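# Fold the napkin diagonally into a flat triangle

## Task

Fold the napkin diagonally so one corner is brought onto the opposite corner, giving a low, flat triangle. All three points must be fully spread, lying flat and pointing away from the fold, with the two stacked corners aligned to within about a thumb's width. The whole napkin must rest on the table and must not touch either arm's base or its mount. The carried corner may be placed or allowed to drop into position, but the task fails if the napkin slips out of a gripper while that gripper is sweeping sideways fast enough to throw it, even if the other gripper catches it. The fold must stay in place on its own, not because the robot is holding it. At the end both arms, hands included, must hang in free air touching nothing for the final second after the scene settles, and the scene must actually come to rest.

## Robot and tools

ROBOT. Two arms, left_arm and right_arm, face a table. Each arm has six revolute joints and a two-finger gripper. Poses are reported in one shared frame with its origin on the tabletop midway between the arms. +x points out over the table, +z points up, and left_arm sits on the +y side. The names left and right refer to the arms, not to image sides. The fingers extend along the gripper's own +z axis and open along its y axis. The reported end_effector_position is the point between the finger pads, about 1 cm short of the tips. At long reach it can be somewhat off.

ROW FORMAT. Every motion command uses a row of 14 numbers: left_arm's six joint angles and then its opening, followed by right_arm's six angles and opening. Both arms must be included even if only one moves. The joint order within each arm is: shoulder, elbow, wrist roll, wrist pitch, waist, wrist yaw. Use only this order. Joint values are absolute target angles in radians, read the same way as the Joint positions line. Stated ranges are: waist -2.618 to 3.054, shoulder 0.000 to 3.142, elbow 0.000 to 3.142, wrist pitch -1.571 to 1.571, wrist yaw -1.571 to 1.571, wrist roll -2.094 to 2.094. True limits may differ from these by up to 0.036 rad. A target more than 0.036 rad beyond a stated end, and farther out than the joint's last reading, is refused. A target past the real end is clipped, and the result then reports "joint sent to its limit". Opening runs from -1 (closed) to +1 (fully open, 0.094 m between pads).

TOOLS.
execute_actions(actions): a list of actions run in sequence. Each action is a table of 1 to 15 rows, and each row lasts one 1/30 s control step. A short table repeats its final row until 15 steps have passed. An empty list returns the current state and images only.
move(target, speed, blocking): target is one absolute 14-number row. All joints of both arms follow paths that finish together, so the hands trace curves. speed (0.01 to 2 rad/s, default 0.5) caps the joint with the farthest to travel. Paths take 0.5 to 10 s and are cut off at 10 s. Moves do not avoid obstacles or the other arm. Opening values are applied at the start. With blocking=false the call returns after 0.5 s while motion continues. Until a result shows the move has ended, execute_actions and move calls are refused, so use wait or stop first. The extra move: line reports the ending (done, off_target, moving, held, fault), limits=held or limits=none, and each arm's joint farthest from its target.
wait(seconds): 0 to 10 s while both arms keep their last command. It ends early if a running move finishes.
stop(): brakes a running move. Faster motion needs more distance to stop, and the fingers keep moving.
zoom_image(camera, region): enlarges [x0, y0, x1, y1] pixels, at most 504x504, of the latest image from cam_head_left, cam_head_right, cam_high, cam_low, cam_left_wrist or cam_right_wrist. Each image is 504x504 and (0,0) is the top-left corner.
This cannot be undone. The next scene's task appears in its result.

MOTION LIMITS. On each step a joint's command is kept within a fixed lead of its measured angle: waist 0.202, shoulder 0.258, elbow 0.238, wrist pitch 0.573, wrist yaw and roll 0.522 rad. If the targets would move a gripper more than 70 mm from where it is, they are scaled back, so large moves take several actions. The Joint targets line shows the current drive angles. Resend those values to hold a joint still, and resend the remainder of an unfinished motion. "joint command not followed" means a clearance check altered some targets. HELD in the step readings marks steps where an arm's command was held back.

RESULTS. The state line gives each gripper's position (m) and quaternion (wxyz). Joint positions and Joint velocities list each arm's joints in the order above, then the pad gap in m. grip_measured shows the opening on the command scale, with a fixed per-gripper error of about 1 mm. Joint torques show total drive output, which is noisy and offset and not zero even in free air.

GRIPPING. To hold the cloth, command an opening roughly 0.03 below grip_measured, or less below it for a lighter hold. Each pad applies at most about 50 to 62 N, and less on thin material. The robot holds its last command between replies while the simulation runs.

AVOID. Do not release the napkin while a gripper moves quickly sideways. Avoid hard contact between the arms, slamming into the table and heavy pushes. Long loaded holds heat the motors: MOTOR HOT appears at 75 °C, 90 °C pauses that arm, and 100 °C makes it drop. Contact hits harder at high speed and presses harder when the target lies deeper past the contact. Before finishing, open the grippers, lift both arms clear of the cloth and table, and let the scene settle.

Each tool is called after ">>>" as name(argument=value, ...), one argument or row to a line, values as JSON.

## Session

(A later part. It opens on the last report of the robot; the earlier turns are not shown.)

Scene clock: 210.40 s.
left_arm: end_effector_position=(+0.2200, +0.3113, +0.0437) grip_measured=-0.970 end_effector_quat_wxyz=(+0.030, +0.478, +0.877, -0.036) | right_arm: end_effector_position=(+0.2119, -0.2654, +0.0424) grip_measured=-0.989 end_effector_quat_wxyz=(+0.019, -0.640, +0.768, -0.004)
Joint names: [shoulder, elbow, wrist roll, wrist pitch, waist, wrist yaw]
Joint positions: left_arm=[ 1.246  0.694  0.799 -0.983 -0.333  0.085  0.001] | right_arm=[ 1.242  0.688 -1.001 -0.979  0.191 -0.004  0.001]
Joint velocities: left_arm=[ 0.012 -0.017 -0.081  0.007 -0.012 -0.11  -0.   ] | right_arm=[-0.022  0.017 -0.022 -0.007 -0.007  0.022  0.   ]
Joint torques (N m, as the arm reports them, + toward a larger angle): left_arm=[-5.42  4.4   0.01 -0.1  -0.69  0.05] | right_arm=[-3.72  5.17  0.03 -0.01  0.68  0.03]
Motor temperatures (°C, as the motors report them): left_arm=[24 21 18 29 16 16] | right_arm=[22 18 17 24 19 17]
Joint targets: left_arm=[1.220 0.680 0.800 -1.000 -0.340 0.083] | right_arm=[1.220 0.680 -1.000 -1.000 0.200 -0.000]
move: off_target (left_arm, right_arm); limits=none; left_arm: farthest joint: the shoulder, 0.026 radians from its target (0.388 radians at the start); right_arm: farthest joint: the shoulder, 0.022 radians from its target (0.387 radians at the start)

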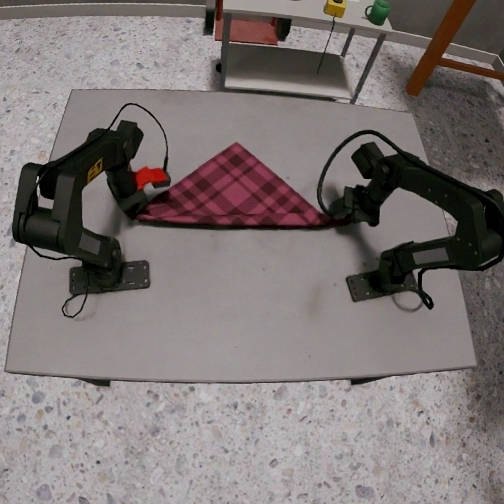

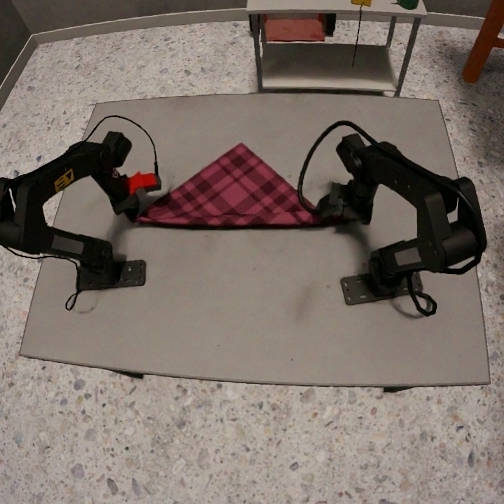

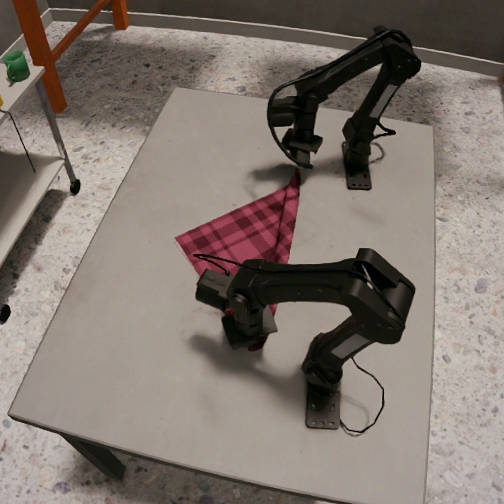

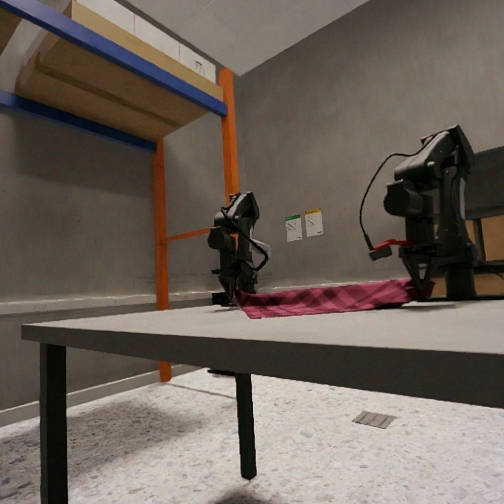

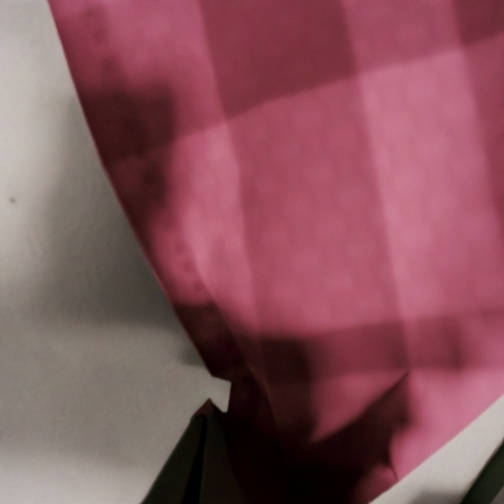

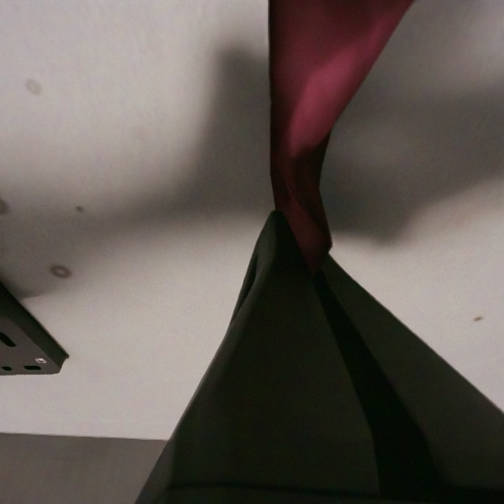

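Fold ridge standing up; release and see.

>>> move(
  target=[1.22,0.68,0.8,-1,-0.34,0.083,0.2,1.22,0.68,-1.0,-1,0.2,0,0.2],
)

>>> move(
  target=[1.1,1.05,0.8,-1.4,-0.1,0.083,0.2,1.1,1.05,-1.0,-1.4,-0.1,0,0.2],
  speed=0.2,
)

>>> zoom_image(
  camera="cam_head_left",
  region=[90,110,400,290],
)

Scene clock: 213.83 s.
left_arm: end_effector_position=(+0.2194, +0.3116, +0.0436) grip_measured=+0.197 end_effector_quat_wxyz=(+0.028, +0.478, +0.877, -0.035) | right_arm: end_effector_position=(+0.2106, -0.2659, +0.0423) grip_measured=+0.197 end_effector_quat_wxyz=(+0.016, -0.640, +0.769, -0.003)
Joint names: [shoulder, elbow, wrist roll, wrist pitch, waist, wrist yaw]
Joint positions: left_arm=[ 1.246  0.694  0.799 -0.985 -0.333  0.084  0.056] | right_arm=[ 1.242  0.688 -1.001 -0.984  0.191 -0.004  0.056]
Joint velocities: left_arm=[-0.012 -0.012  0.007 -0.037  0.002  0.051  0.001] | right_arm=[ 0.007  0.002  0.095  0.095 -0.002  0.007 -0.   ]
Joint torques (N m, as the arm reports them, + toward a larger angle): left_arm=[-5.67  4.54  0.   -0.05 -0.67  0.06] | right_arm=[-3.64  5.05  0.04  0.03  0.75  0.02]
Motor temperatures (°C, as the motors report them): left_arm=[24 21 18 28 16 16] | right_arm=[22 18 17 24 19 17]
Joint targets: left_arm=[1.220 0.680 0.800 -1.000 -0.340 0.083] | right_arm=[1.220 0.680 -1.000 -1.000 0.200 0.000]
move: off_target (left_arm, right_arm); limits=none; left_arm: farthest joint: the shoulder, 0.026 radians from its target (0.026 radians at the start); right_arm: farthest joint: the shoulder, 0.022 radians from its target (0.022 radians at the start)

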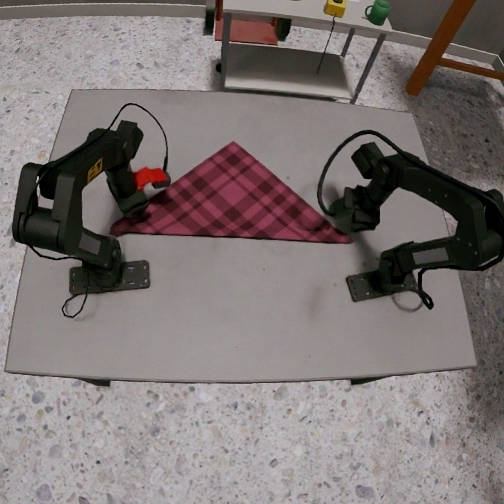

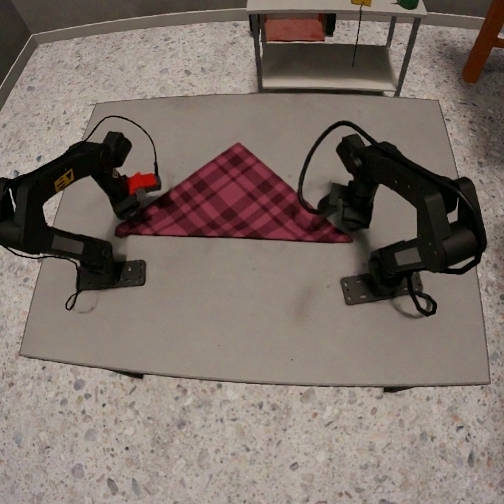

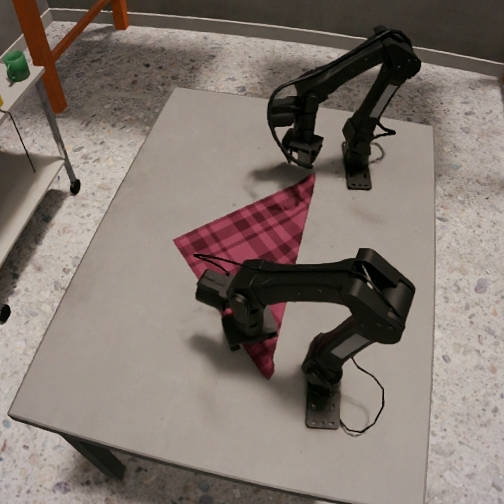

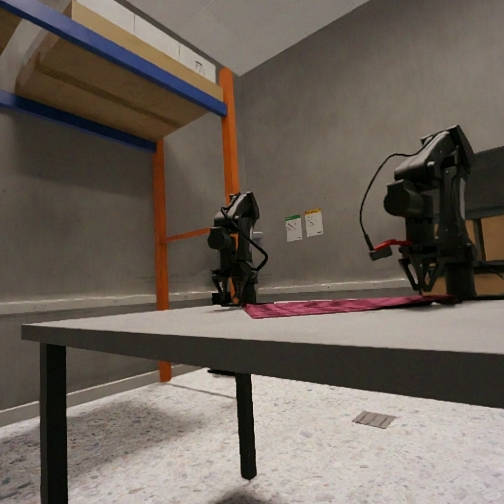

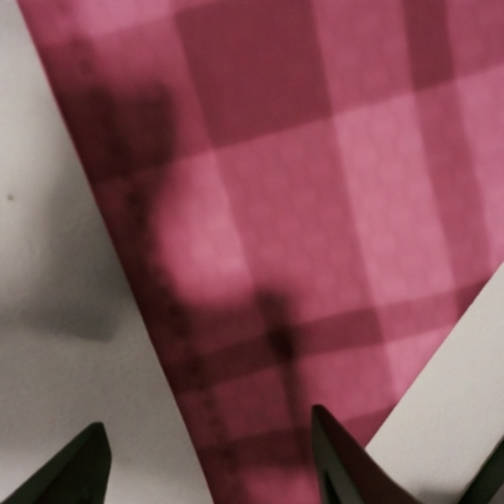

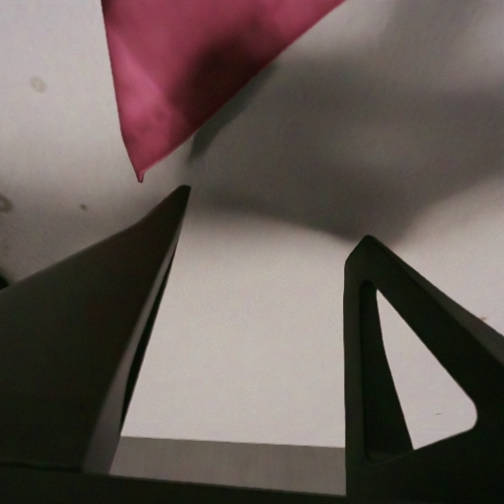

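Scene clock: 216.53 s.
left_arm: end_effector_position=(+0.2190, +0.3524, +0.1452) grip_measured=+0.197 end_effector_quat_wxyz=(+0.056, +0.377, +0.924, -0.021) | right_arm: end_effector_position=(+0.2178, -0.3160, +0.1452) grip_measured=+0.197 end_effector_quat_wxyz=(+0.041, -0.526, +0.850, -0.018)
Joint names: [shoulder, elbow, wrist roll, wrist pitch, waist, wrist yaw]
Joint positions: left_arm=[ 1.123  1.024  0.799 -1.385 -0.109  0.083  0.056] | right_arm=[ 1.12   1.024 -1.001 -1.385 -0.089 -0.003  0.056]
Joint velocities: left_arm=[ 0.007 -0.007  0.007 -0.007 -0.002 -0.081  0.001] | right_arm=[ 0.007  0.002  0.007  0.051 -0.002 -0.037  0.001]
Joint torques (N m, as the arm reports them, + toward a larger angle): left_arm=[-4.42  7.62 -0.05  0.02  1.05  0.07] | right_arm=[-2.91  7.76  0.03  0.13 -0.93  0.01]
Motor temperatures (°C, as the motors report them): left_arm=[24 21 18 28 16 16] | right_arm=[22 18 17 23 19 17]
Joint targets: left_arm=[1.100 1.050 0.800 -1.400 -0.100 0.083] | right_arm=[1.100 1.050 -1.000 -1.400 -0.100 0.000]
move: off_target (left_arm, right_arm); limits=none; left_arm: farthest joint: the elbow, 0.026 radians from its target (0.356 radians at the start); right_arm: farthest joint: the elbow, 0.026 radians from its target (0.362 radians at the start)

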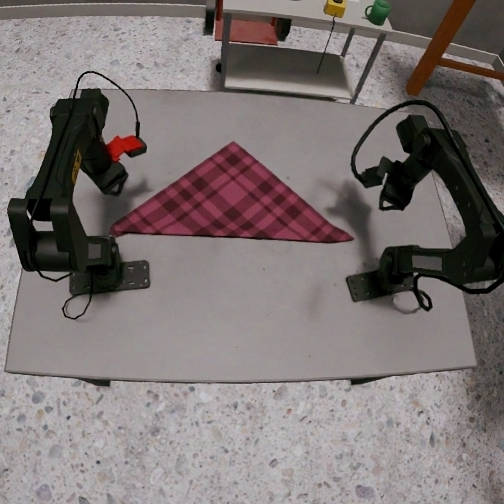

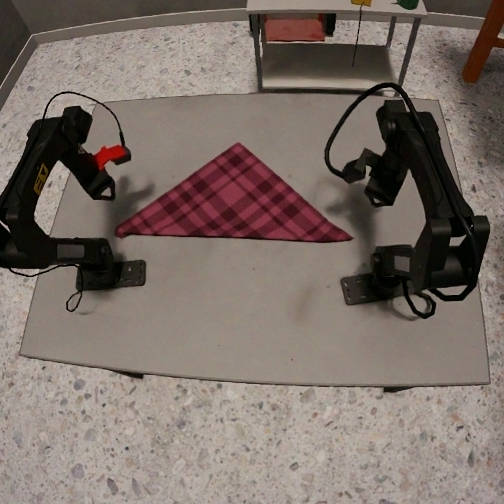

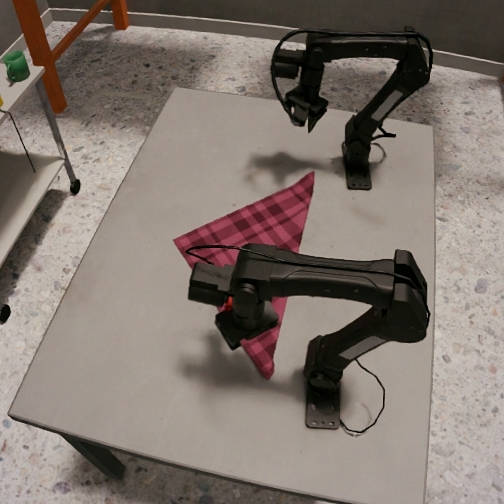

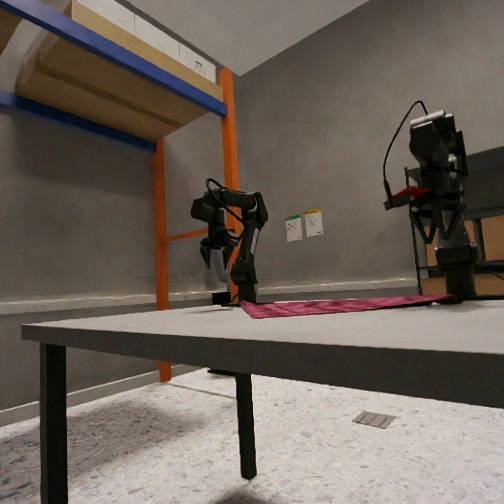

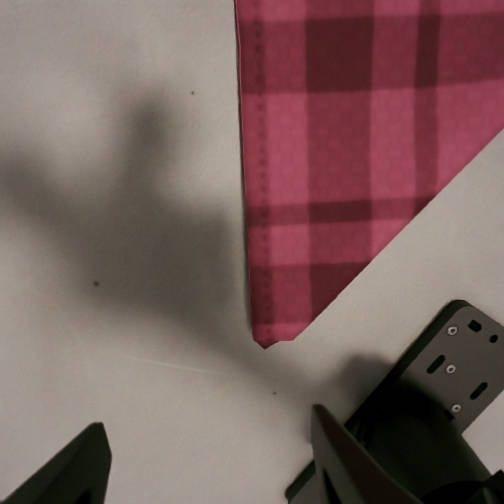

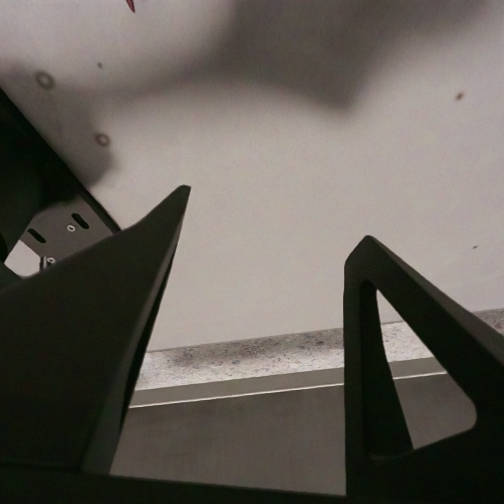

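Region (90, 110, 400, 290) of cam_head_left's 504x504 image, scaled by 1.626, with more detail than that image has; it fills the top 293 rows of this view, and the rest is white.

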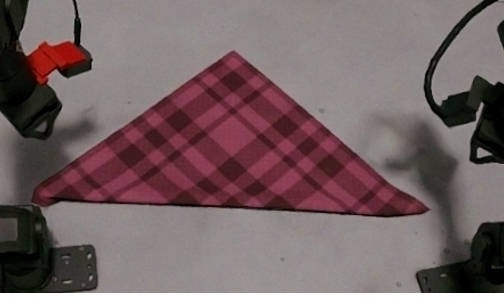

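>>> finished_scene(
  scene=2,
)

The scene is finished: the task was done.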